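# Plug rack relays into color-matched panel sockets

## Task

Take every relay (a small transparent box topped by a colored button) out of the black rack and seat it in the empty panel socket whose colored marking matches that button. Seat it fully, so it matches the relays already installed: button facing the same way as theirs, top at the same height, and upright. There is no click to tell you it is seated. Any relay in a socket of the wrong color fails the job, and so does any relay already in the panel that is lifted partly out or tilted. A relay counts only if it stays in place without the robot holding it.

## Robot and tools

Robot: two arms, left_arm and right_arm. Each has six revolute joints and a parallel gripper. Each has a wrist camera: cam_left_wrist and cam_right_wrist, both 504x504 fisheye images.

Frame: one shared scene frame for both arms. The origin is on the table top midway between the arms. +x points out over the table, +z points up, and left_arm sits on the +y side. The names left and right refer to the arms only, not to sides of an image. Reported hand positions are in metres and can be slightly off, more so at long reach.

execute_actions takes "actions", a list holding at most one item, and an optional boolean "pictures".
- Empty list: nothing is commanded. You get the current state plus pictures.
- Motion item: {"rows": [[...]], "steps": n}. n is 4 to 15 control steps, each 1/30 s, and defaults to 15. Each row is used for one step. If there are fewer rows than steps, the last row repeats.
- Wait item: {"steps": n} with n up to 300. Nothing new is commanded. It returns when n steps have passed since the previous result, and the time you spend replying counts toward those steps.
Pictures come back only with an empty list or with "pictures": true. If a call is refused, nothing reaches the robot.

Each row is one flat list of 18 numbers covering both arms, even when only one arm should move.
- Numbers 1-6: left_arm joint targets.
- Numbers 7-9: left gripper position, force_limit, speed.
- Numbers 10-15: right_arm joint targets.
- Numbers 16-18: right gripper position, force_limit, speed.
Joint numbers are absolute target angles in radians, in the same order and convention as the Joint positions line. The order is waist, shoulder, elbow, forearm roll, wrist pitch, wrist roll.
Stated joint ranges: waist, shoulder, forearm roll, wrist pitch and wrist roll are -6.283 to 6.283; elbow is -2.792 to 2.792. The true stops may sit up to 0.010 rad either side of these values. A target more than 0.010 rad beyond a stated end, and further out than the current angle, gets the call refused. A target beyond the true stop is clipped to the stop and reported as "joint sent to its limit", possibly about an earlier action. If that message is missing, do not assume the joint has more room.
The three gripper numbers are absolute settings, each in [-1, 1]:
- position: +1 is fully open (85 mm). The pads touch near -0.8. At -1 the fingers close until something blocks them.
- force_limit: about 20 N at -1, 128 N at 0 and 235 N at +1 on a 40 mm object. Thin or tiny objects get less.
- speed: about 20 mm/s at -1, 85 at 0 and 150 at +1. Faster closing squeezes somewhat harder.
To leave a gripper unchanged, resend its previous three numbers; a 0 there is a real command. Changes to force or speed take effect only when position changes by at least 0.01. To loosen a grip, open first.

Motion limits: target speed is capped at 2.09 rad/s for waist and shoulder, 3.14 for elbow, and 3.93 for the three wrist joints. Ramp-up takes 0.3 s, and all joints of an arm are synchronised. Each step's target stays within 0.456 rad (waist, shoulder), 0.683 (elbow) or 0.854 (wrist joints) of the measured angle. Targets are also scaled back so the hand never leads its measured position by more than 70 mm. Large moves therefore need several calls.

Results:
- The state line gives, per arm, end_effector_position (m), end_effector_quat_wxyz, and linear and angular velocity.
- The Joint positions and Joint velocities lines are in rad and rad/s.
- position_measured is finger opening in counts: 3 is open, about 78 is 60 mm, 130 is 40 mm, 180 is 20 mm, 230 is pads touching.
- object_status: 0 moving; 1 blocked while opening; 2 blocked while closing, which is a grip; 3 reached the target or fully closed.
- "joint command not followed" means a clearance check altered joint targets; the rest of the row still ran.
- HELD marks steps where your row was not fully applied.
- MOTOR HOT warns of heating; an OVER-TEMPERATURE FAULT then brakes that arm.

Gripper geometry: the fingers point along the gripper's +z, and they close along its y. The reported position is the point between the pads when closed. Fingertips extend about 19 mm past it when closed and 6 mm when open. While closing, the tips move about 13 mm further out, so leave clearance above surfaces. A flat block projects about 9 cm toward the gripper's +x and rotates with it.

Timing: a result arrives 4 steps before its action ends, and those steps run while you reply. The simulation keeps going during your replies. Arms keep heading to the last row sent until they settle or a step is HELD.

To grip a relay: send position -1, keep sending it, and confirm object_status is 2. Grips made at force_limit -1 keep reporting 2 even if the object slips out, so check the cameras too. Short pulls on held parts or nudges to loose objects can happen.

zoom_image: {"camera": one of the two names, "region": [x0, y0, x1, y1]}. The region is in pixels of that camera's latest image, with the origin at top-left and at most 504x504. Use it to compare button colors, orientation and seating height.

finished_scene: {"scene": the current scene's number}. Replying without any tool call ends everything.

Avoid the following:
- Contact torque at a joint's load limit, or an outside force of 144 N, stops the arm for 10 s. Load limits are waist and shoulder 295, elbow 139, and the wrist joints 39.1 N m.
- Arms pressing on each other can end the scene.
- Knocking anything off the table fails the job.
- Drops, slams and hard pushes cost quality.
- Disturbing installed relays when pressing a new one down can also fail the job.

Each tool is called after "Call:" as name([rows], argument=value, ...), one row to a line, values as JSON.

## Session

Call:
execute_actions(actions=[])

Scene clock: 0.00 s of 8400.00 s.
left_arm: end_effector_position=(+0.3663, +0.2236, +0.3516) position_measured=3 object_status=3 end_effector_quat_wxyz=(+0.070, -0.023, +0.823, -0.563) end_effector_velocity=(+0.000, +0.000, +0.000) end_effector_angular_velocity=(-0.000, +0.001, +0.001) | right_arm: end_effector_position=(+0.0251, -0.5224, +0.1134) position_measured=3 object_status=3 end_effector_quat_wxyz=(-0.226, +0.849, -0.425, -0.217) end_effector_velocity=(+0.000, +0.000, -0.000) end_effector_angular_velocity=(+0.000, -0.000, -0.000)
Joint positions: left_arm=[-0.02  -0.179  2.326 -1.302  1.311  0.622] | right_arm=[-1.318 -0.115  2.521  0.094  1.368  2.907]
Joint velocities: left_arm=[ 0.    -0.001 -0.     0.    -0.    -0.002] | right_arm=[ 0.    -0.     0.     0.001  0.    -0.   ]

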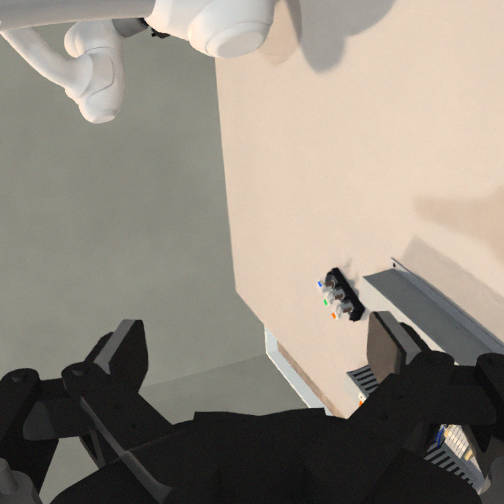

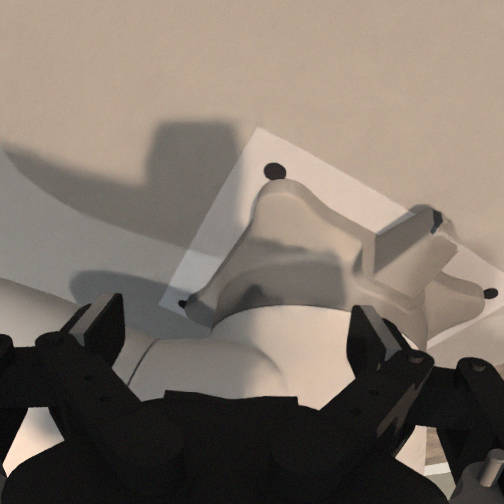

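Call:
execute_actions([
  {"rows":[[0.6,-0.179,2.326,-1.302,1.311,0.622,1,0,0,0.0517,0.2942,1.5425,0,1.3049,3.397,0.1,-0.4,0]],"steps":15},
])

Call:
execute_actions([
  {"rows":[[0.6,-0.179,2.326,-1.302,1.311,0.622,1,0,0,0.0517,0.2942,1.5425,0,1.3049,3.397,0.1,-0.4,0]],"steps":15},
], pictures=true)

Scene clock: 0.87 s of 8400.00 s.
left_arm: end_effector_position=(+0.4094, +0.3363, +0.3516) position_measured=3 object_status=3 end_effector_quat_wxyz=(+0.145, -0.133, +0.812, -0.549) end_effector_velocity=(+0.104, +0.443, -0.000) end_effector_angular_velocity=(-0.001, +0.001, +1.006) | right_arm: end_effector_position=(+0.1309, -0.6439, +0.1436) position_measured=64 object_status=0 end_effector_quat_wxyz=(-0.141, +0.874, -0.421, -0.198) end_effector_velocity=(+0.425, -0.334, +0.125) end_effector_angular_velocity=(-0.580, -0.087, +0.240)
Joint positions: left_arm=[ 0.247 -0.179  2.326 -1.302  1.311  0.622] | right_arm=[-1.144  0.022  2.26   0.063  1.347  3.071]
Joint velocities: left_arm=[ 1.007 -0.     0.001 -0.     0.001 -0.   ] | right_arm=[ 0.575  0.369 -0.859 -0.084 -0.057  0.439]
Steps of this call (steps 1 to 15: nothing new was sent; steps 16 to 26: the first 11 steps of this action). Readings (joint positions | what the end effector reports):
16: left_arm=[-0.020 -0.179 2.326 -1.302 1.311 0.622] | right_arm=[-1.318 -0.115 2.521 0.094 1.368 2.907] | left_arm position_measured=3 object_status=3 | right_arm position_measured=3 object_status=0
17: left_arm=[-0.016 -0.179 2.326 -1.302 1.311 0.622] | right_arm=[-1.314 -0.111 2.516 0.093 1.368 2.911] | left_arm position_measured=3 object_status=3 | right_arm position_measured=4 object_status=0
19: left_arm=[0.014 -0.179 2.326 -1.302 1.311 0.622] | right_arm=[-1.284 -0.085 2.470 0.087 1.364 2.943] | left_arm position_measured=3 object_status=3 | right_arm position_measured=13 object_status=0
23: left_arm=[0.145 -0.179 2.326 -1.302 1.311 0.622] | right_arm=[-1.203 -0.018 2.348 0.072 1.353 3.022] | left_arm position_measured=3 object_status=3 | right_arm position_measured=41 object_status=0
26: the state above

Scene clock: 1.37 s of 8400.00 s.
left_arm: end_effector_position=(+0.4181, +0.4948, +0.3518) position_measured=3 object_status=3 end_effector_quat_wxyz=(+0.239, -0.273, +0.777, -0.515) end_effector_velocity=(-0.000, +0.000, -0.000) end_effector_angular_velocity=(+0.000, +0.000, +0.000) | right_arm: end_effector_position=(+0.3722, -0.7085, +0.2169) position_measured=117 object_status=0 end_effector_quat_wxyz=(-0.042, +0.928, -0.356, -0.107) end_effector_velocity=(+0.470, +0.121, +0.131) end_effector_angular_velocity=(-0.313, -0.258, +0.490)
Joint positions: left_arm=[ 0.6   -0.179  2.326 -1.302  1.311  0.622] | right_arm=[-0.822  0.168  1.878  0.029  1.324  3.246]
Joint velocities: left_arm=[ 0.  0.  0.  0. -0.  0.] | right_arm=[ 0.725  0.221 -0.586 -0.051 -0.034  0.264]
Steps of this call (steps 1 to 4: the last 4 steps of your previous action; steps 5 to 15: the first 11 steps of this action). Readings (joint positions | what the end effector reports):
5: left_arm=[0.418 -0.179 2.326 -1.302 1.311 0.622] | right_arm=[-1.047 0.078 2.117 0.050 1.338 3.137] | left_arm position_measured=3 object_status=3 | right_arm position_measured=101 object_status=0
6: left_arm=[0.452 -0.179 2.326 -1.302 1.311 0.622] | right_arm=[-1.027 0.088 2.090 0.048 1.337 3.150] | left_arm position_measured=3 object_status=3 | right_arm position_measured=108 object_status=0
8: left_arm=[0.519 -0.179 2.326 -1.302 1.311 0.622] | right_arm=[-0.984 0.108 2.038 0.043 1.334 3.173] | left_arm position_measured=3 object_status=3 | right_arm position_measured=114 object_status=0
12: left_arm=[0.597 -0.179 2.326 -1.302 1.311 0.622] | right_arm=[-0.894 0.144 1.942 0.035 1.328 3.217] | left_arm position_measured=3 object_status=3 | right_arm position_measured=116 object_status=0
15: the state above

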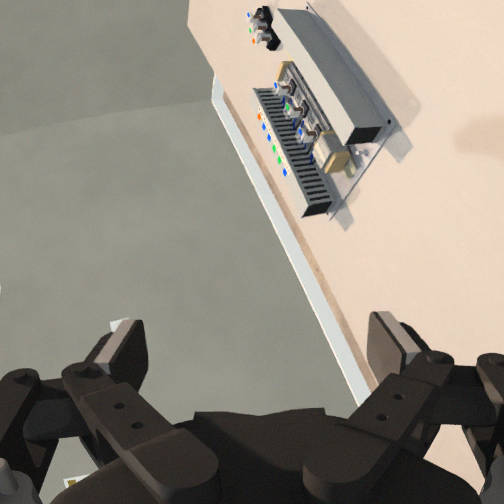

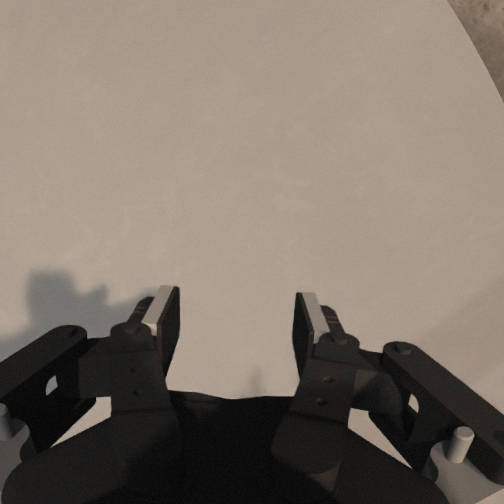

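Call:
zoom_image(camera="cam_left_wrist", region=[230,0,410,230])

Call:
execute_actions([
  {"steps":45},
], pictures=true)

Region (230, 0, 410, 230) of cam_left_wrist's 504x504 image, scaled by 2.191, with more detail than that image has; it fills the left 394 columns of this view, and the rest is white.

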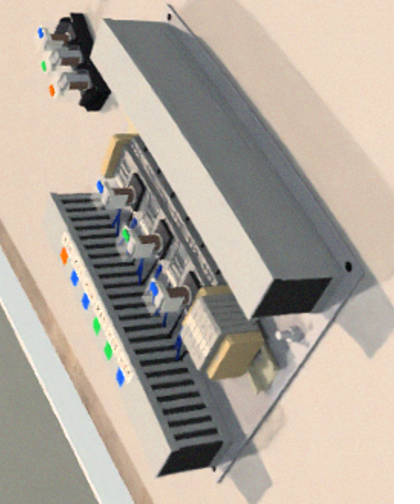

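Scene clock: 2.87 s of 8400.00 s.
left_arm: end_effector_position=(+0.4181, +0.4949, +0.3518) position_measured=3 object_status=3 end_effector_quat_wxyz=(+0.239, -0.273, +0.777, -0.515) end_effector_velocity=(-0.000, -0.001, -0.000) end_effector_angular_velocity=(-0.001, +0.000, -0.002) | right_arm: end_effector_position=(+0.6001, -0.2197, +0.2998) position_measured=117 object_status=3 end_effector_quat_wxyz=(+0.000, +1.000, +0.000, -0.000) end_effector_velocity=(-0.000, +0.001, -0.001) end_effector_angular_velocity=(-0.001, +0.001, +0.002)
Joint positions: left_arm=[ 0.6   -0.179  2.326 -1.302  1.311  0.622] | right_arm=[ 0.052  0.294  1.543 -0.     1.305  3.397]
Joint velocities: left_arm=[-0.001  0.     0.    -0.     0.001  0.   ] | right_arm=[ 0.002  0.002  0.    -0.     0.     0.   ]
Kept back: nothing.
Steps of this call (steps 1 to 4: the last 4 steps of your previous action; steps 5 to 45: the robot went on to your last target). Readings (joint positions | what the end effector reports):
1: left_arm=[0.600 -0.179 2.326 -1.302 1.311 0.622] | right_arm=[-0.797 0.175 1.859 0.027 1.323 3.254] | left_arm position_measured=3 object_status=3 | right_arm position_measured=117 object_status=0
2: left_arm=[0.600 -0.179 2.326 -1.302 1.311 0.622] | right_arm=[-0.772 0.182 1.840 0.026 1.322 3.263] | left_arm position_measured=3 object_status=3 | right_arm position_measured=117 object_status=3
4: left_arm=[0.600 -0.179 2.326 -1.302 1.311 0.622] | right_arm=[-0.722 0.195 1.806 0.023 1.320 3.278] | left_arm position_measured=3 object_status=3 | right_arm position_measured=117 object_status=3
8: left_arm=[0.600 -0.179 2.326 -1.302 1.311 0.622] | right_arm=[-0.620 0.217 1.748 0.018 1.317 3.304] | left_arm position_measured=3 object_status=3 | right_arm position_measured=117 object_status=3
45: the state above

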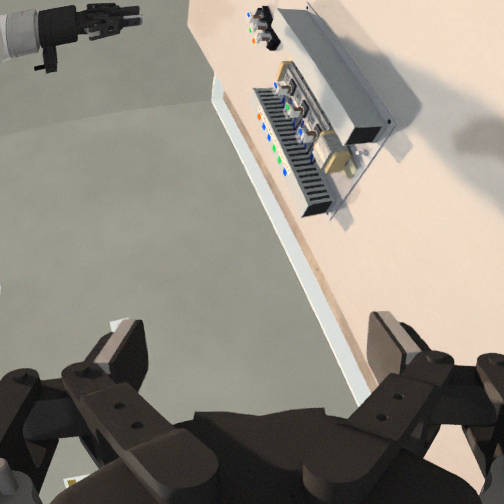

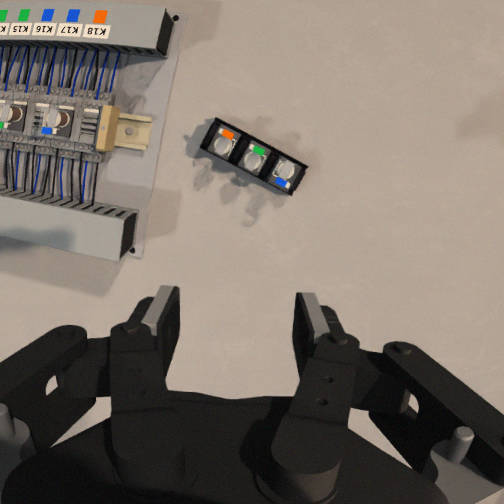

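Call:
zoom_image(camera="cam_right_wrist", region=[190,100,320,210])

Call:
zoom_image(camera="cam_right_wrist", region=[0,0,190,200])

Region (190, 100, 320, 210) of cam_right_wrist's 504x504 image, scaled by 3.877, with more detail than that image has; it fills the top 426 rows of this view, and the rest is white.

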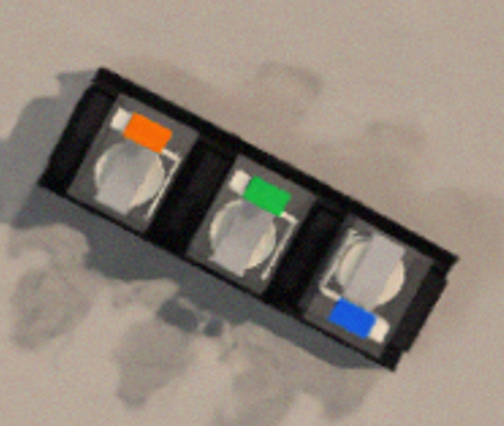

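Region (0, 0, 190, 200) of cam_right_wrist's 504x504 image, scaled by 2.520, with more detail than that image has; it fills the left 479 columns of this view, and the rest is white.

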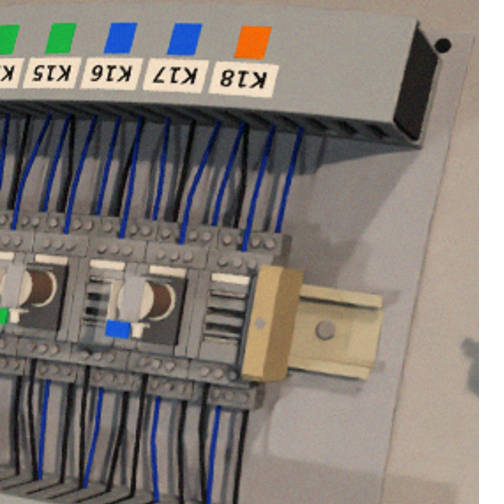

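Call:
execute_actions([
  {"rows":[[0.6,-0.179,2.326,-1.302,1.311,0.622,1,0,0,-0.0058,0.4407,1.6636,0,1.0373,2.2568,0.1,-0.4,0]],"steps":15},
])

Call:
execute_actions([
  {"steps":8},
], pictures=true)

Scene clock: 6.43 s of 8400.00 s.
left_arm: end_effector_position=(+0.4181, +0.4949, +0.3518) position_measured=3 object_status=3 end_effector_quat_wxyz=(+0.239, -0.273, +0.777, -0.515) end_effector_velocity=(-0.000, +0.000, +0.000) end_effector_angular_velocity=(+0.000, -0.000, +0.001) | right_arm: end_effector_position=(+0.6267, -0.2379, +0.2018) position_measured=117 object_status=3 end_effector_quat_wxyz=(-0.000, +0.961, +0.277, +0.000) end_effector_velocity=(+0.070, -0.074, -0.353) end_effector_angular_velocity=(-0.001, +0.003, +2.537)
Joint positions: left_arm=[ 0.6   -0.179  2.326 -1.302  1.311  0.622] | right_arm=[0.019 0.378 1.612 0.    1.151 2.804]
Joint velocities: left_arm=[ 0.001  0.    -0.     0.     0.     0.   ] | right_arm=[-0.119  0.304  0.251 -0.    -0.552 -2.656]
Steps of this call (steps 1 to 15: the robot went on to your last target; steps 16 to 90: nothing new was sent; then 0.20 s passed at rest; steps 91 to 101: the first 11 steps of this action). Readings (joint positions | what the end effector reports):
91: left_arm=[0.600 -0.179 2.326 -1.302 1.311 0.622] | right_arm=[0.052 0.294 1.542 0.000 1.305 3.397] | left_arm position_measured=3 object_status=3 | right_arm position_measured=117 object_status=3
92: left_arm=[0.600 -0.179 2.326 -1.302 1.311 0.622] | right_arm=[0.051 0.295 1.543 0.000 1.302 3.390] | left_arm position_measured=3 object_status=3 | right_arm position_measured=117 object_status=3
94: left_arm=[0.600 -0.179 2.326 -1.302 1.311 0.622] | right_arm=[0.048 0.305 1.551 0.000 1.285 3.333] | left_arm position_measured=3 object_status=3 | right_arm position_measured=117 object_status=3
98: left_arm=[0.600 -0.179 2.326 -1.302 1.311 0.622] | right_arm=[0.031 0.347 1.587 0.000 1.208 3.063] | left_arm position_measured=3 object_status=3 | right_arm position_measured=117 object_status=3
101: the state above

Scene clock: 6.70 s of 8400.00 s.
left_arm: end_effector_position=(+0.4181, +0.4949, +0.3518) position_measured=3 object_status=3 end_effector_quat_wxyz=(+0.239, -0.273, +0.777, -0.515) end_effector_velocity=(-0.000, +0.000, +0.000) end_effector_angular_velocity=(-0.000, -0.001, -0.001) | right_arm: end_effector_position=(+0.6372, -0.2539, +0.1313) position_measured=117 object_status=3 end_effector_quat_wxyz=(-0.000, +0.860, +0.510, -0.000) end_effector_velocity=(+0.007, -0.017, -0.069) end_effector_angular_velocity=(+0.000, +0.000, +0.501)
Joint positions: left_arm=[ 0.6   -0.179  2.326 -1.302  1.311  0.622] | right_arm=[-0.005  0.439  1.662 -0.     1.04   2.27 ]
Joint velocities: left_arm=[ 0.     0.    -0.     0.     0.001  0.001] | right_arm=[-0.024  0.06   0.049  0.    -0.11  -0.525]
Kept back: nothing.
Steps of this call (steps 1 to 4: the last 4 steps of your previous action; steps 5 to 8: the robot went on to your last target). Readings (joint positions | what the end effector reports):
1: left_arm=[0.600 -0.179 2.326 -1.302 1.311 0.622] | right_arm=[0.015 0.389 1.621 0.000 1.132 2.713] | left_arm position_measured=3 object_status=3 | right_arm position_measured=117 object_status=3
2: left_arm=[0.600 -0.179 2.326 -1.302 1.311 0.622] | right_arm=[0.011 0.399 1.629 0.000 1.114 2.623] | left_arm position_measured=3 object_status=3 | right_arm position_measured=117 object_status=3
4: left_arm=[0.600 -0.179 2.326 -1.302 1.311 0.622] | right_arm=[0.003 0.418 1.645 0.000 1.079 2.455] | left_arm position_measured=3 object_status=3 | right_arm position_measured=117 object_status=3
8: the state above

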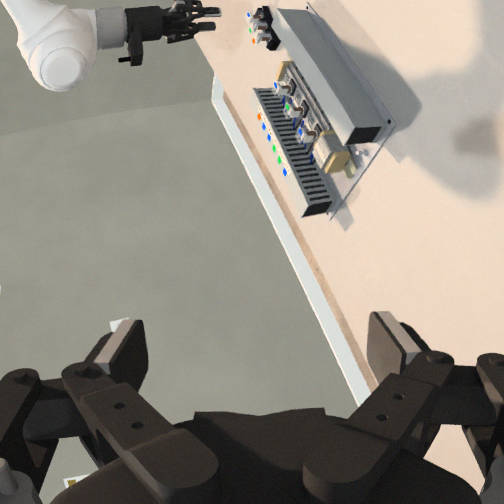

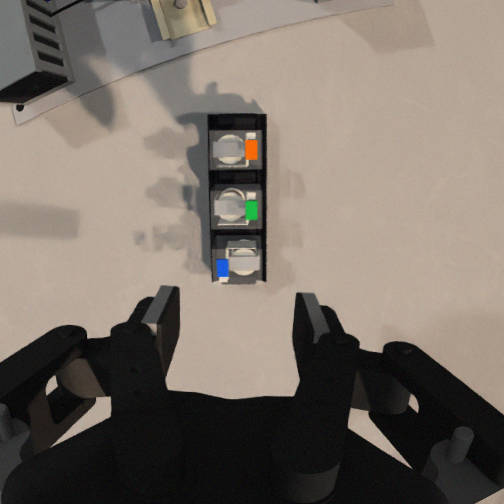

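Call:
execute_actions(actions=[])

Call:
zoom_image(camera="cam_right_wrist", region=[180,100,300,300])

Scene clock: 6.87 s of 8400.00 s.
left_arm: end_effector_position=(+0.4181, +0.4949, +0.3518) position_measured=3 object_status=3 end_effector_quat_wxyz=(+0.239, -0.273, +0.777, -0.515) end_effector_velocity=(-0.000, +0.001, -0.000) end_effector_angular_velocity=(+0.001, -0.001, +0.001) | right_arm: end_effector_position=(+0.6374, -0.2542, +0.1298) position_measured=117 object_status=3 end_effector_quat_wxyz=(+0.000, +0.857, +0.515, +0.000) end_effector_velocity=(-0.001, -0.000, -0.001) end_effector_angular_velocity=(-0.000, +0.002, +0.002)
Joint positions: left_arm=[ 0.6   -0.179  2.326 -1.302  1.311  0.622] | right_arm=[-0.006  0.441  1.664 -0.     1.037  2.257]
Joint velocities: left_arm=[ 0.002 -0.     0.001  0.     0.     0.002] | right_arm=[ 0.     0.     0.002  0.    -0.    -0.002]
Kept back: nothing.
Steps of this call (steps 1 to 5: the robot went on to your last target). Readings (joint positions | what the end effector reports):
1: left_arm=[0.600 -0.179 2.326 -1.302 1.311 0.622] | right_arm=[-0.006 0.441 1.663 -0.000 1.038 2.259] | left_arm position_measured=3 object_status=3 | right_arm position_measured=117 object_status=3
2: left_arm=[0.600 -0.179 2.326 -1.302 1.311 0.622] | right_arm=[-0.006 0.441 1.663 -0.000 1.037 2.258] | left_arm position_measured=3 object_status=3 | right_arm position_measured=117 object_status=3
4: left_arm=[0.600 -0.179 2.326 -1.302 1.311 0.622] | right_arm=[-0.006 0.441 1.663 -0.000 1.037 2.257] | left_arm position_measured=3 object_status=3 | right_arm position_measured=117 object_status=3
5: the state above

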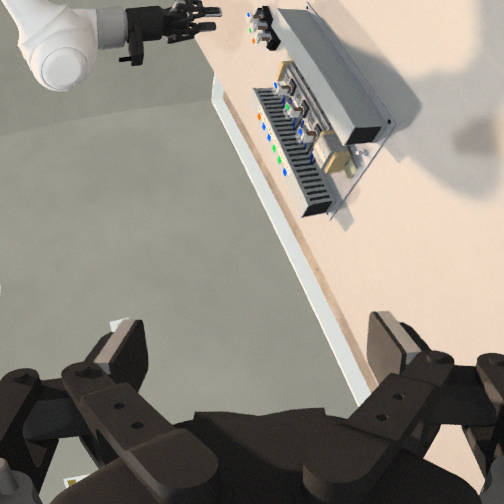

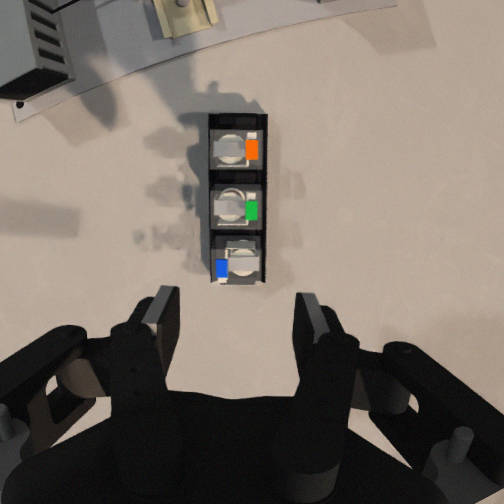

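Region (180, 100, 300, 300) of cam_right_wrist's 504x504 image, scaled by 2.520, with more detail than that image has; it fills the left 302 columns of this view, and the rest is white.

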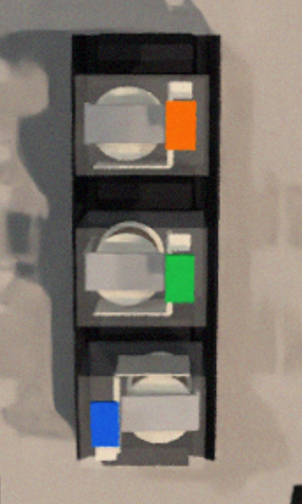

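Call:
execute_actions([
  {"rows":[[0.6,-0.179,2.326,-1.302,1.311,0.622,1,0,0,-0.0068,0.4822,1.7042,0,0.9552,2.2558,0.1,-0.4,0]],"steps":14},
], pictures=true)

Scene clock: 7.43 s of 8400.00 s.
left_arm: end_effector_position=(+0.4181, +0.4949, +0.3518) position_measured=3 object_status=3 end_effector_quat_wxyz=(+0.239, -0.273, +0.777, -0.515) end_effector_velocity=(+0.000, +0.000, +0.000) end_effector_angular_velocity=(+0.002, -0.002, -0.000) | right_arm: end_effector_position=(+0.6358, -0.2554, +0.0796) position_measured=117 object_status=3 end_effector_quat_wxyz=(-0.000, +0.857, +0.515, -0.000) end_effector_velocity=(+0.000, +0.000, +0.000) end_effector_angular_velocity=(+0.000, -0.001, +0.000)
Joint positions: left_arm=[ 0.6   -0.179  2.326 -1.302  1.311  0.622] | right_arm=[-0.007  0.483  1.704 -0.     0.955  2.256]
Joint velocities: left_arm=[-0.    -0.    -0.001  0.    -0.001  0.002] | right_arm=[ 0.    -0.001  0.     0.    -0.001 -0.   ]
Steps of this call (steps 1 to 7: the robot went on to your last target; steps 8 to 17: the first 10 steps of this action). Readings (joint positions | what the end effector reports):
8: left_arm=[0.600 -0.179 2.326 -1.302 1.311 0.622] | right_arm=[-0.006 0.441 1.664 -0.000 1.037 2.257] | left_arm position_measured=3 object_status=3 | right_arm position_measured=117 object_status=3
9: left_arm=[0.600 -0.179 2.326 -1.302 1.311 0.622] | right_arm=[-0.006 0.444 1.667 -0.000 1.030 2.257] | left_arm position_measured=3 object_status=3 | right_arm position_measured=117 object_status=3
11: left_arm=[0.600 -0.179 2.326 -1.302 1.311 0.622] | right_arm=[-0.006 0.468 1.692 -0.000 0.981 2.256] | left_arm position_measured=3 object_status=3 | right_arm position_measured=117 object_status=3
15: left_arm=[0.600 -0.179 2.326 -1.302 1.311 0.622] | right_arm=[-0.007 0.483 1.704 -0.000 0.955 2.256] | left_arm position_measured=3 object_status=3 | right_arm position_measured=117 object_status=3
17: the state above

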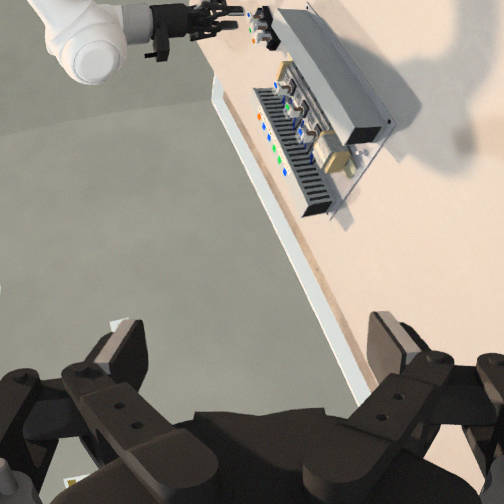

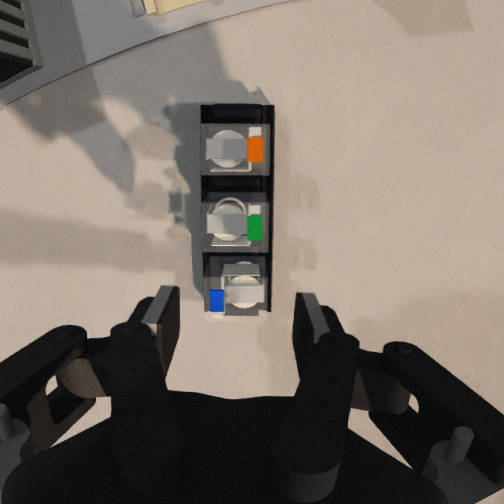

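Call:
execute_actions([
  {"rows":[[0.6,-0.179,2.326,-1.302,1.311,0.622,1,0,0,-0.0068,0.5154,1.725,0,0.9012,2.2558,0.1,-0.4,0],[0.6,-0.179,2.326,-1.302,1.311,0.622,1,0,0,-0.0068,0.5154,1.725,0,0.9012,2.2558,0.1,-0.4,0],[0.6,-0.179,2.326,-1.302,1.311,0.622,1,0,0,-0.0068,0.5154,1.725,0,0.9012,2.2558,0.1,-0.4,0],[0.6,-0.179,2.326,-1.302,1.311,0.622,1,0,0,-0.0068,0.5154,1.725,0,0.9012,2.2558,0.1,-0.4,0],[0.6,-0.179,2.326,-1.302,1.311,0.622,1,0,0,-0.0068,0.5154,1.725,0,0.9012,2.2558,0.1,-0.4,0],[0.6,-0.179,2.326,-1.302,1.311,0.622,1,0,0,-0.0068,0.5154,1.725,0,0.9012,2.2558,0.1,-0.4,0],[0.6,-0.179,2.326,-1.302,1.311,0.622,1,0,0,-0.0068,0.5154,1.725,0,0.9012,2.2558,0.1,-0.4,0],[0.6,-0.179,2.326,-1.302,1.311,0.622,1,0,0,-0.0068,0.5154,1.725,0,0.9012,2.2558,0.1,-0.4,0],[0.6,-0.179,2.326,-1.302,1.311,0.622,1,0,0,-0.0068,0.5154,1.725,0,0.9012,2.2558,-1,-0.4,0]],"steps":15},
])

Call:
execute_actions([
  {"rows":[[0.6,-0.179,2.326,-1.302,1.311,0.622,1,0,0,-0.0068,0.5154,1.725,0,0.9012,2.2558,-1,-0.4,0]],"steps":8},
], pictures=true)

Scene clock: 8.17 s of 8400.00 s.
left_arm: end_effector_position=(+0.4181, +0.4949, +0.3518) position_measured=3 object_status=3 end_effector_quat_wxyz=(+0.239, -0.273, +0.777, -0.515) end_effector_velocity=(-0.000, -0.000, -0.000) end_effector_angular_velocity=(-0.000, +0.000, -0.000) | right_arm: end_effector_position=(+0.6357, -0.2553, +0.0458) position_measured=121 object_status=0 end_effector_quat_wxyz=(-0.000, +0.857, +0.515, -0.000) end_effector_velocity=(-0.000, -0.000, -0.001) end_effector_angular_velocity=(-0.000, +0.001, -0.000)
Joint positions: left_arm=[ 0.6   -0.179  2.326 -1.302  1.311  0.622] | right_arm=[-0.007  0.515  1.725  0.     0.901  2.256]
Joint velocities: left_arm=[0. 0. 0. 0. 0. 0.] | right_arm=[-0.     0.001  0.    -0.     0.     0.   ]
Steps of this call (steps 1 to 4: the last 4 steps of your previous action; steps 5 to 11: the robot went on to your last target; steps 12 to 22: the first 11 steps of this action). Readings (joint positions | what the end effector reports):
12: left_arm=[0.600 -0.179 2.326 -1.302 1.311 0.622] | right_arm=[-0.007 0.482 1.704 0.000 0.955 2.256] | left_arm position_measured=3 object_status=3 | right_arm position_measured=117 object_status=3
13: left_arm=[0.600 -0.179 2.326 -1.302 1.311 0.622] | right_arm=[-0.007 0.485 1.706 0.000 0.949 2.256] | left_arm position_measured=3 object_status=3 | right_arm position_measured=117 object_status=3
15: left_arm=[0.600 -0.179 2.326 -1.302 1.311 0.622] | right_arm=[-0.007 0.508 1.721 0.000 0.913 2.256] | left_arm position_measured=3 object_status=3 | right_arm position_measured=117 object_status=3
19: left_arm=[0.600 -0.179 2.326 -1.302 1.311 0.622] | right_arm=[-0.007 0.515 1.725 0.000 0.901 2.256] | left_arm position_measured=3 object_status=3 | right_arm position_measured=117 object_status=3
22: the state above

Scene clock: 8.43 s of 8400.00 s.
left_arm: end_effector_position=(+0.4181, +0.4949, +0.3518) position_measured=3 object_status=3 end_effector_quat_wxyz=(+0.239, -0.273, +0.777, -0.515) end_effector_velocity=(-0.000, +0.000, -0.000) end_effector_angular_velocity=(-0.000, +0.000, +0.001) | right_arm: end_effector_position=(+0.6357, -0.2553, +0.0458) position_measured=164 object_status=0 end_effector_quat_wxyz=(-0.000, +0.857, +0.515, -0.000) end_effector_velocity=(-0.000, -0.001, -0.001) end_effector_angular_velocity=(-0.001, +0.001, -0.001)
Joint positions: left_arm=[ 0.6   -0.179  2.326 -1.302  1.311  0.622] | right_arm=[-0.007  0.515  1.725  0.     0.901  2.256]
Joint velocities: left_arm=[ 0.001 -0.     0.001  0.     0.     0.   ] | right_arm=[-0.001  0.001  0.    -0.001  0.    -0.   ]
Steps of this call (steps 1 to 4: the last 4 steps of your previous action; steps 5 to 8: the first 4 steps of this action). Readings (joint positions | what the end effector reports):
5: left_arm=[0.600 -0.179 2.326 -1.302 1.311 0.622] | right_arm=[-0.007 0.515 1.725 0.000 0.901 2.256] | left_arm position_measured=3 object_status=3 | right_arm position_measured=155 object_status=0
6: left_arm=[0.600 -0.179 2.326 -1.302 1.311 0.622] | right_arm=[-0.007 0.515 1.725 0.000 0.901 2.256] | left_arm position_measured=3 object_status=3 | right_arm position_measured=162 object_status=0
8: the state above

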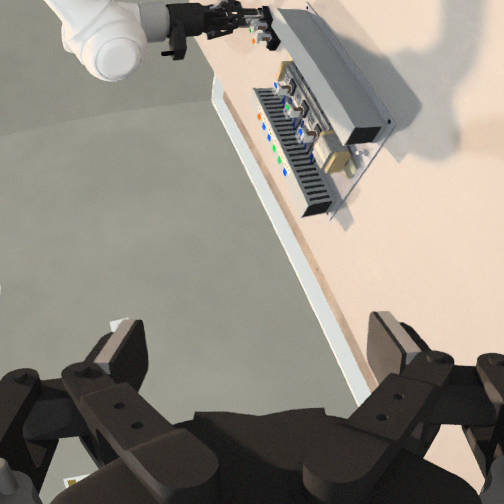

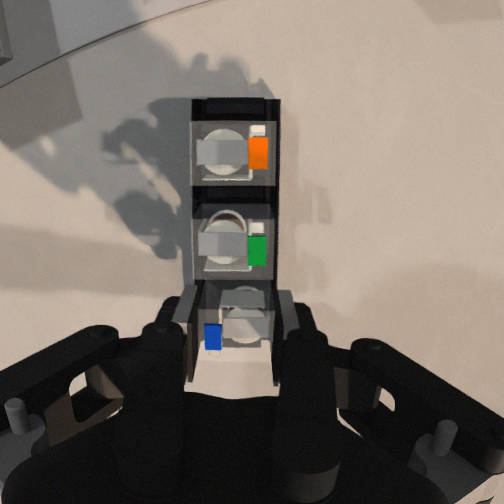

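Call:
execute_actions([
  {"rows":[[0.6,-0.179,2.326,-1.302,1.311,0.622,1,0,0,-0.0068,0.511,1.7225,0,0.9081,2.2558,-1,-0.4,0],[0.6,-0.179,2.326,-1.302,1.311,0.622,1,0,0,-0.0068,0.502,1.717,0,0.9226,2.2558,-1,-0.4,0],[0.6,-0.179,2.326,-1.302,1.311,0.622,1,0,0,-0.0068,0.4822,1.7042,0,0.9552,2.2558,-1,-0.4,0],[0.6,-0.179,2.326,-1.302,1.311,0.622,1,0,0,-0.0068,0.4298,1.6596,0,1.0522,2.2558,-1,-0.4,0]],"steps":12},
])

Call:
execute_actions([
  {"rows":[[0.6,-0.179,2.326,-1.302,1.311,0.622,1,0,0,0.2657,0.665,1.2745,0,1.2021,2.2372,-1,-0.4,0]],"steps":15},
])

Call:
execute_actions([
  {"steps":14},
], pictures=true)

Scene clock: 9.07 s of 8400.00 s.
left_arm: end_effector_position=(+0.4181, +0.4949, +0.3518) position_measured=3 object_status=3 end_effector_quat_wxyz=(+0.239, -0.273, +0.777, -0.515) end_effector_velocity=(+0.000, +0.000, +0.000) end_effector_angular_velocity=(+0.000, +0.000, +0.000) | right_arm: end_effector_position=(+0.6365, -0.2553, +0.1323) position_measured=164 object_status=2 end_effector_quat_wxyz=(+0.000, +0.857, +0.515, +0.001) end_effector_velocity=(-0.013, -0.002, +0.317) end_effector_angular_velocity=(+0.004, -0.010, -0.002)
Joint positions: left_arm=[ 0.6   -0.179  2.326 -1.302  1.311  0.622] | right_arm=[-0.007  0.436  1.665 -0.     1.038  2.256]
Joint velocities: left_arm=[-0.     0.    -0.001 -0.    -0.001 -0.001] | right_arm=[-0.    -0.283 -0.22   0.003  0.493  0.   ]
Steps of this call (steps 1 to 4: the last 4 steps of your previous action; steps 5 to 11: the robot went on to your last target; steps 12 to 19: the first 8 steps of this action). Readings (joint positions | what the end effector reports):
12: left_arm=[0.600 -0.179 2.326 -1.302 1.311 0.622] | right_arm=[-0.007 0.515 1.725 -0.000 0.901 2.256] | left_arm position_measured=3 object_status=3 | right_arm position_measured=164 object_status=2
13: left_arm=[0.600 -0.179 2.326 -1.302 1.311 0.622] | right_arm=[-0.007 0.513 1.724 -0.000 0.904 2.256] | left_arm position_measured=3 object_status=3 | right_arm position_measured=164 object_status=2
15: left_arm=[0.600 -0.179 2.326 -1.302 1.311 0.622] | right_arm=[-0.007 0.499 1.715 -0.000 0.927 2.256] | left_arm position_measured=3 object_status=3 | right_arm position_measured=164 object_status=2
19: the state above

Scene clock: 9.57 s of 8400.00 s.
left_arm: end_effector_position=(+0.4181, +0.4949, +0.3518) position_measured=3 object_status=3 end_effector_quat_wxyz=(+0.239, -0.273, +0.777, -0.515) end_effector_velocity=(+0.000, +0.000, +0.000) end_effector_angular_velocity=(+0.001, -0.001, -0.000) | right_arm: end_effector_position=(+0.6911, -0.0999, +0.1428) position_measured=164 object_status=2 end_effector_quat_wxyz=(+0.000, +0.807, +0.590, +0.000) end_effector_velocity=(+0.112, +0.543, -0.009) end_effector_angular_velocity=(-0.001, +0.002, +0.590)
Joint positions: left_arm=[ 0.6   -0.179  2.326 -1.302  1.311  0.622] | right_arm=[ 0.162  0.575  1.421 -0.     1.145  2.244]
Joint velocities: left_arm=[ 0.    -0.    -0.    -0.     0.     0.001] | right_arm=[ 0.552  0.479 -0.78   0.     0.302 -0.038]
Steps of this call (steps 1 to 4: the last 4 steps of your previous action; steps 5 to 15: the first 11 steps of this action). Readings (joint positions | what the end effector reports):
5: left_arm=[0.600 -0.179 2.326 -1.302 1.311 0.622] | right_arm=[-0.007 0.430 1.660 -0.000 1.052 2.256] | left_arm position_measured=3 object_status=3 | right_arm position_measured=164 object_status=2
6: left_arm=[0.600 -0.179 2.326 -1.302 1.311 0.622] | right_arm=[-0.003 0.433 1.654 -0.000 1.054 2.256] | left_arm position_measured=3 object_status=3 | right_arm position_measured=164 object_status=2
8: left_arm=[0.600 -0.179 2.326 -1.302 1.311 0.622] | right_arm=[0.027 0.458 1.612 -0.000 1.071 2.254] | left_arm position_measured=3 object_status=3 | right_arm position_measured=164 object_status=2
12: left_arm=[0.600 -0.179 2.326 -1.302 1.311 0.622] | right_arm=[0.105 0.526 1.501 -0.000 1.114 2.248] | left_arm position_measured=3 object_status=3 | right_arm position_measured=164 object_status=2
15: the state above

Scene clock: 10.03 s of 8400.00 s.
left_arm: end_effector_position=(+0.4181, +0.4949, +0.3518) position_measured=3 object_status=3 end_effector_quat_wxyz=(+0.239, -0.273, +0.777, -0.515) end_effector_velocity=(+0.000, +0.000, +0.000) end_effector_angular_velocity=(+0.001, -0.002, -0.001) | right_arm: end_effector_position=(+0.7036, +0.0049, +0.1397) position_measured=164 object_status=2 end_effector_quat_wxyz=(-0.000, +0.773, +0.634, -0.000) end_effector_velocity=(-0.000, +0.001, +0.001) end_effector_angular_velocity=(+0.001, -0.001, +0.001)
Joint positions: left_arm=[ 0.6   -0.179  2.326 -1.302  1.311  0.622] | right_arm=[0.266 0.665 1.275 0.    1.202 2.237]
Joint velocities: left_arm=[ 0.001 -0.    -0.001 -0.     0.001  0.002] | right_arm=[ 0.001 -0.001 -0.    -0.     0.    -0.   ]
Kept back: nothing.
Steps of this call (steps 1 to 4: the last 4 steps of your previous action; steps 5 to 14: the robot went on to your last target). Readings (joint positions | what the end effector reports):
1: left_arm=[0.600 -0.179 2.326 -1.302 1.311 0.622] | right_arm=[0.181 0.591 1.395 -0.000 1.155 2.243] | left_arm position_measured=3 object_status=3 | right_arm position_measured=164 object_status=2
2: left_arm=[0.600 -0.179 2.326 -1.302 1.311 0.622] | right_arm=[0.199 0.607 1.369 -0.000 1.165 2.242] | left_arm position_measured=3 object_status=3 | right_arm position_measured=164 object_status=2
4: left_arm=[0.600 -0.179 2.326 -1.302 1.311 0.622] | right_arm=[0.236 0.639 1.317 -0.000 1.186 2.239] | left_arm position_measured=3 object_status=3 | right_arm position_measured=164 object_status=2
8: left_arm=[0.600 -0.179 2.326 -1.302 1.311 0.622] | right_arm=[0.266 0.665 1.275 0.000 1.202 2.237] | left_arm position_measured=3 object_status=3 | right_arm position_measured=164 object_status=2
14: the state above

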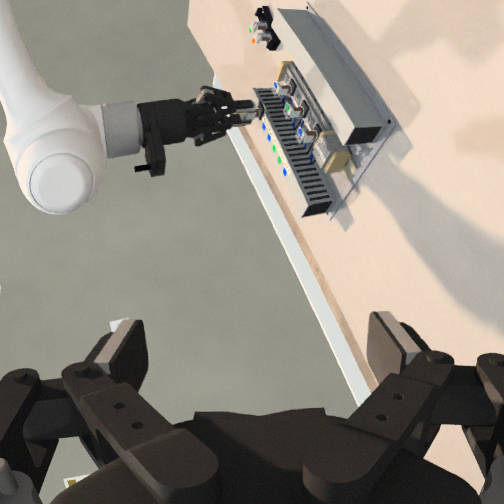

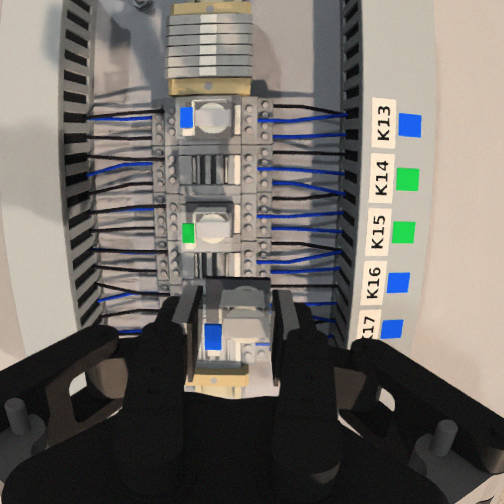

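Call:
execute_actions([
  {"rows":[[0.6,-0.179,2.326,-1.302,1.311,0.622,1,0,0,0.2727,0.6495,1.34,0,1.1521,2.2443,-1,-0.4,0]],"steps":14},
], pictures=true)

Call:
zoom_image(camera="cam_right_wrist", region=[150,60,330,400])

Scene clock: 10.73 s of 8400.00 s.
left_arm: end_effector_position=(+0.4181, +0.4949, +0.3518) position_measured=3 object_status=3 end_effector_quat_wxyz=(+0.239, -0.273, +0.777, -0.515) end_effector_velocity=(-0.000, +0.000, +0.000) end_effector_angular_velocity=(+0.002, -0.002, -0.001) | right_arm: end_effector_position=(+0.6842, +0.0022, +0.1197) position_measured=164 object_status=2 end_effector_quat_wxyz=(-0.000, +0.773, +0.634, -0.000) end_effector_velocity=(-0.001, +0.000, -0.001) end_effector_angular_velocity=(-0.000, +0.001, -0.000)
Joint positions: left_arm=[ 0.6   -0.179  2.326 -1.302  1.311  0.622] | right_arm=[ 0.273  0.65   1.34  -0.     1.152  2.244]
Joint velocities: left_arm=[ 0.001  0.    -0.    -0.     0.001  0.003] | right_arm=[ 0.001 -0.     0.002 -0.    -0.001  0.001]
Steps of this call (steps 1 to 11: the robot went on to your last target; steps 12 to 21: the first 10 steps of this action). Readings (joint positions | what the end effector reports):
12: left_arm=[0.600 -0.179 2.326 -1.302 1.311 0.622] | right_arm=[0.266 0.665 1.275 0.000 1.202 2.237] | left_arm position_measured=3 object_status=3 | right_arm position_measured=164 object_status=2
13: left_arm=[0.600 -0.179 2.326 -1.302 1.311 0.622] | right_arm=[0.266 0.664 1.280 0.000 1.198 2.237] | left_arm position_measured=3 object_status=3 | right_arm position_measured=164 object_status=2
15: left_arm=[0.600 -0.179 2.326 -1.302 1.311 0.622] | right_arm=[0.270 0.655 1.319 0.000 1.169 2.241] | left_arm position_measured=3 object_status=3 | right_arm position_measured=164 object_status=2
19: left_arm=[0.600 -0.179 2.326 -1.302 1.311 0.622] | right_arm=[0.273 0.650 1.340 -0.000 1.152 2.244] | left_arm position_measured=3 object_status=3 | right_arm position_measured=164 object_status=2
21: the state above

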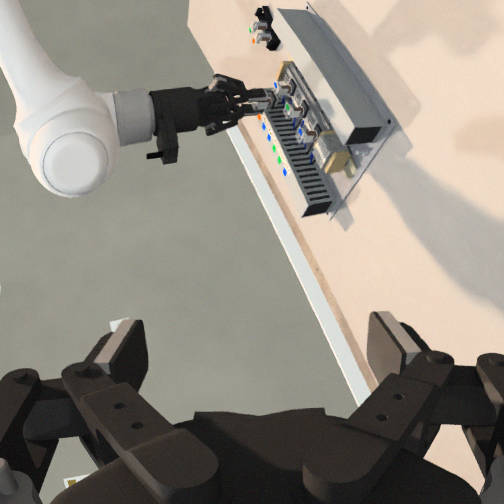

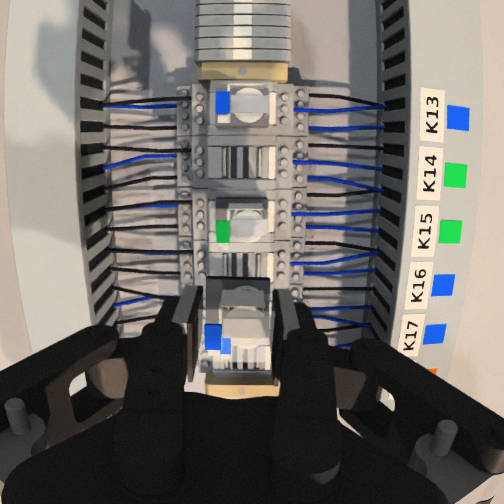

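Region (150, 60, 330, 400) of cam_right_wrist's 504x504 image, scaled by 1.482, with more detail than that image has; it fills the left 267 columns of this view, and the rest is white.

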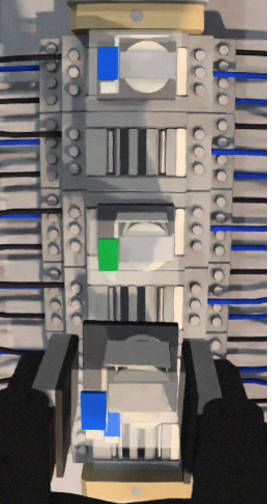

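Call:
execute_actions([
  {"rows":[[0.6,-0.179,2.326,-1.302,1.311,0.622,1,0,0,0.2702,0.6515,1.3395,0,1.1506,2.2418,-1,-0.4,0],[0.6,-0.179,2.326,-1.302,1.311,0.622,1,0,0,0.2702,0.6515,1.3395,0,1.1506,2.2418,-1,-0.4,0],[0.6,-0.179,2.326,-1.302,1.311,0.622,1,0,0,0.2702,0.6735,1.3672,0,1.1009,2.2418,-1,-0.4,0]],"steps":14},
], pictures=true)

Call:
zoom_image(camera="cam_right_wrist", region=[150,40,330,400])

Scene clock: 11.37 s of 8400.00 s.
left_arm: end_effector_position=(+0.4181, +0.4949, +0.3518) position_measured=3 object_status=3 end_effector_quat_wxyz=(+0.239, -0.273, +0.777, -0.515) end_effector_velocity=(-0.000, +0.001, -0.000) end_effector_angular_velocity=(+0.000, -0.000, +0.001) | right_arm: end_effector_position=(+0.6849, -0.0001, +0.0847) position_measured=164 object_status=2 end_effector_quat_wxyz=(+0.000, +0.773, +0.634, -0.000) end_effector_velocity=(+0.000, +0.001, +0.003) end_effector_angular_velocity=(+0.003, -0.004, +0.000)
Joint positions: left_arm=[ 0.6   -0.179  2.326 -1.302  1.311  0.622] | right_arm=[ 0.27   0.674  1.367 -0.     1.101  2.242]
Joint velocities: left_arm=[0.001 0.    0.    0.    0.    0.001] | right_arm=[ 0.    -0.003 -0.     0.001 -0.001 -0.001]
Steps of this call (steps 1 to 4: the last 4 steps of your previous action; steps 5 to 9: the robot went on to your last target; steps 10 to 19: the first 10 steps of this action). Readings (joint positions | what the end effector reports):
10: left_arm=[0.600 -0.179 2.326 -1.302 1.311 0.622] | right_arm=[0.273 0.650 1.340 -0.000 1.152 2.244] | left_arm position_measured=3 object_status=3 | right_arm position_measured=164 object_status=2
11: left_arm=[0.600 -0.179 2.326 -1.302 1.311 0.622] | right_arm=[0.271 0.650 1.340 -0.000 1.151 2.244] | left_arm position_measured=3 object_status=3 | right_arm position_measured=164 object_status=2
13: left_arm=[0.600 -0.179 2.326 -1.302 1.311 0.622] | right_arm=[0.270 0.654 1.343 0.000 1.143 2.243] | left_arm position_measured=3 object_status=3 | right_arm position_measured=164 object_status=2
17: left_arm=[0.600 -0.179 2.326 -1.302 1.311 0.622] | right_arm=[0.270 0.674 1.367 -0.000 1.101 2.242] | left_arm position_measured=3 object_status=3 | right_arm position_measured=164 object_status=2
19: the state above

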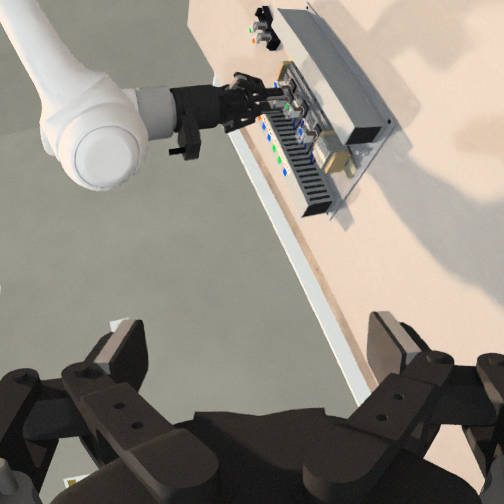

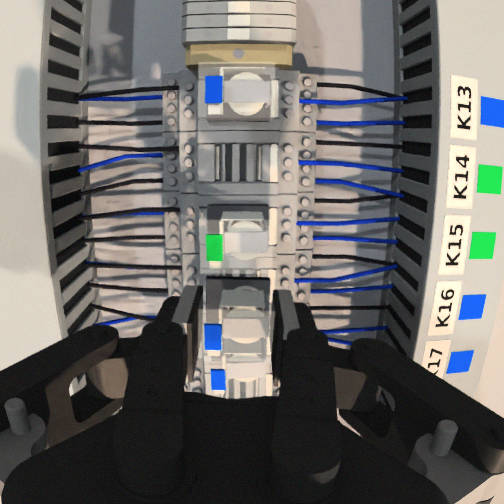

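Region (150, 40, 330, 400) of cam_right_wrist's 504x504 image, scaled by 1.400, with more detail than that image has.

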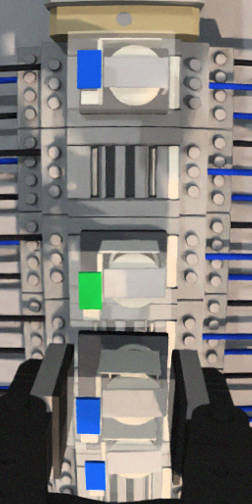

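Call:
execute_actions([
  {"rows":[[0.6,-0.179,2.326,-1.302,1.311,0.622,1,0,0,0.2698,0.6726,1.3688,0,1.1002,2.2414,-1,-0.4,0],[0.6,-0.179,2.326,-1.302,1.311,0.622,1,0,0,0.2698,0.6726,1.3688,0,1.1002,2.2414,-1,-0.4,0],[0.6,-0.179,2.326,-1.302,1.311,0.622,1,0,0,0.2698,0.6756,1.3715,0,1.0945,2.2414,-1,-0.4,0],[0.6,-0.179,2.326,-1.302,1.311,0.622,1,0,0,0.2698,0.6779,1.3736,0,1.0901,2.2414,-1,-0.4,0],[0.6,-0.179,2.326,-1.302,1.311,0.622,1,0,0,0.2698,0.6794,1.3749,0,1.0873,2.2414,-1,-0.4,0],[0.6,-0.179,2.326,-1.302,1.311,0.622,1,0,0,0.2698,0.6794,1.3749,0,1.0873,2.2414,-1,-0.4,0],[0.6,-0.179,2.326,-1.302,1.311,0.622,1,0,0,0.2698,0.6798,1.3752,0,1.0866,2.2414,-1,-0.4,0],[0.6,-0.179,2.326,-1.302,1.311,0.622,1,0,0,0.2698,0.6802,1.3756,0,1.0858,2.2414,-1,-0.4,0],[0.6,-0.179,2.326,-1.302,1.311,0.622,1,0,0,0.2698,0.6805,1.3759,0,1.0852,2.2414,-1,-0.4,0],[0.6,-0.179,2.326,-1.302,1.311,0.622,1,0,0,0.2698,0.6809,1.3763,0,1.0844,2.2414,-1,-0.4,0]],"steps":15},
], pictures=true)

Call:
zoom_image(camera="cam_right_wrist", region=[150,40,330,400])

Scene clock: 12.13 s of 8400.00 s.
left_arm: end_effector_position=(+0.4181, +0.4949, +0.3518) position_measured=3 object_status=3 end_effector_quat_wxyz=(+0.239, -0.273, +0.777, -0.515) end_effector_velocity=(-0.000, -0.001, -0.001) end_effector_angular_velocity=(-0.000, +0.001, -0.001) | right_arm: end_effector_position=(+0.6844, -0.0007, +0.0743) position_measured=164 object_status=2 end_effector_quat_wxyz=(+0.000, +0.773, +0.634, +0.000) end_effector_velocity=(-0.000, -0.001, -0.013) end_effector_angular_velocity=(-0.001, +0.002, -0.001)
Joint positions: left_arm=[ 0.6   -0.179  2.326 -1.302  1.311  0.622] | right_arm=[0.27  0.68  1.376 0.    1.085 2.241]
Joint velocities: left_arm=[-0.001  0.     0.001 -0.    -0.     0.   ] | right_arm=[-0.001  0.01   0.009 -0.001 -0.016  0.   ]
Steps of this call (steps 1 to 4: the last 4 steps of your previous action; steps 5 to 12: the robot went on to your last target; steps 13 to 23: the first 11 steps of this action). Readings (joint positions | what the end effector reports):
13: left_arm=[0.600 -0.179 2.326 -1.302 1.311 0.622] | right_arm=[0.270 0.673 1.367 0.000 1.101 2.242] | left_arm position_measured=3 object_status=3 | right_arm position_measured=164 object_status=2
14: left_arm=[0.600 -0.179 2.326 -1.302 1.311 0.622] | right_arm=[0.270 0.673 1.368 0.000 1.101 2.242] | left_arm position_measured=3 object_status=3 | right_arm position_measured=164 object_status=2
16: left_arm=[0.600 -0.179 2.326 -1.302 1.311 0.622] | right_arm=[0.270 0.674 1.370 0.000 1.097 2.241] | left_arm position_measured=3 object_status=3 | right_arm position_measured=164 object_status=2
20: left_arm=[0.600 -0.179 2.326 -1.302 1.311 0.622] | right_arm=[0.270 0.679 1.375 0.000 1.087 2.241] | left_arm position_measured=3 object_status=3 | right_arm position_measured=164 object_status=2
23: the state above

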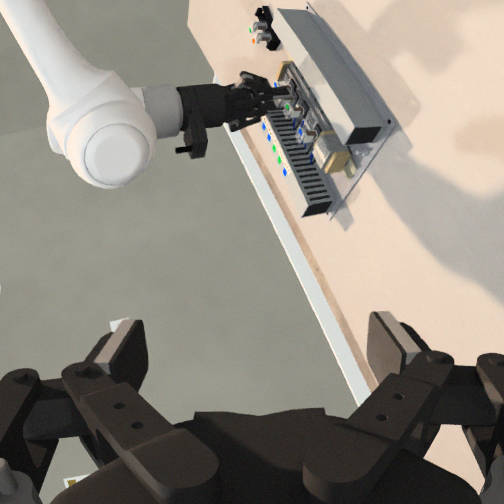

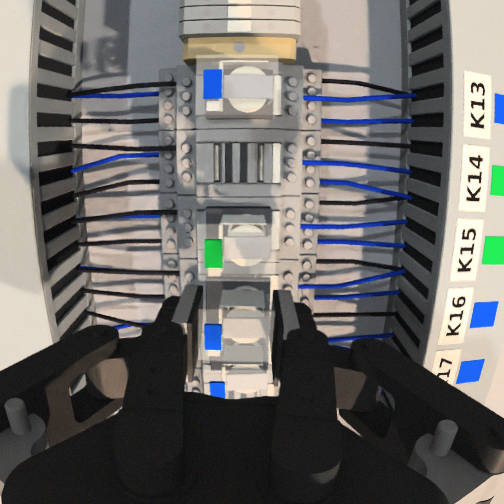

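Region (150, 40, 330, 400) of cam_right_wrist's 504x504 image, scaled by 1.400, with more detail than that image has.

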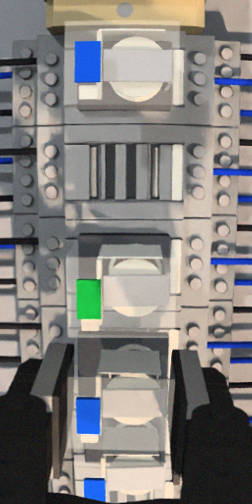

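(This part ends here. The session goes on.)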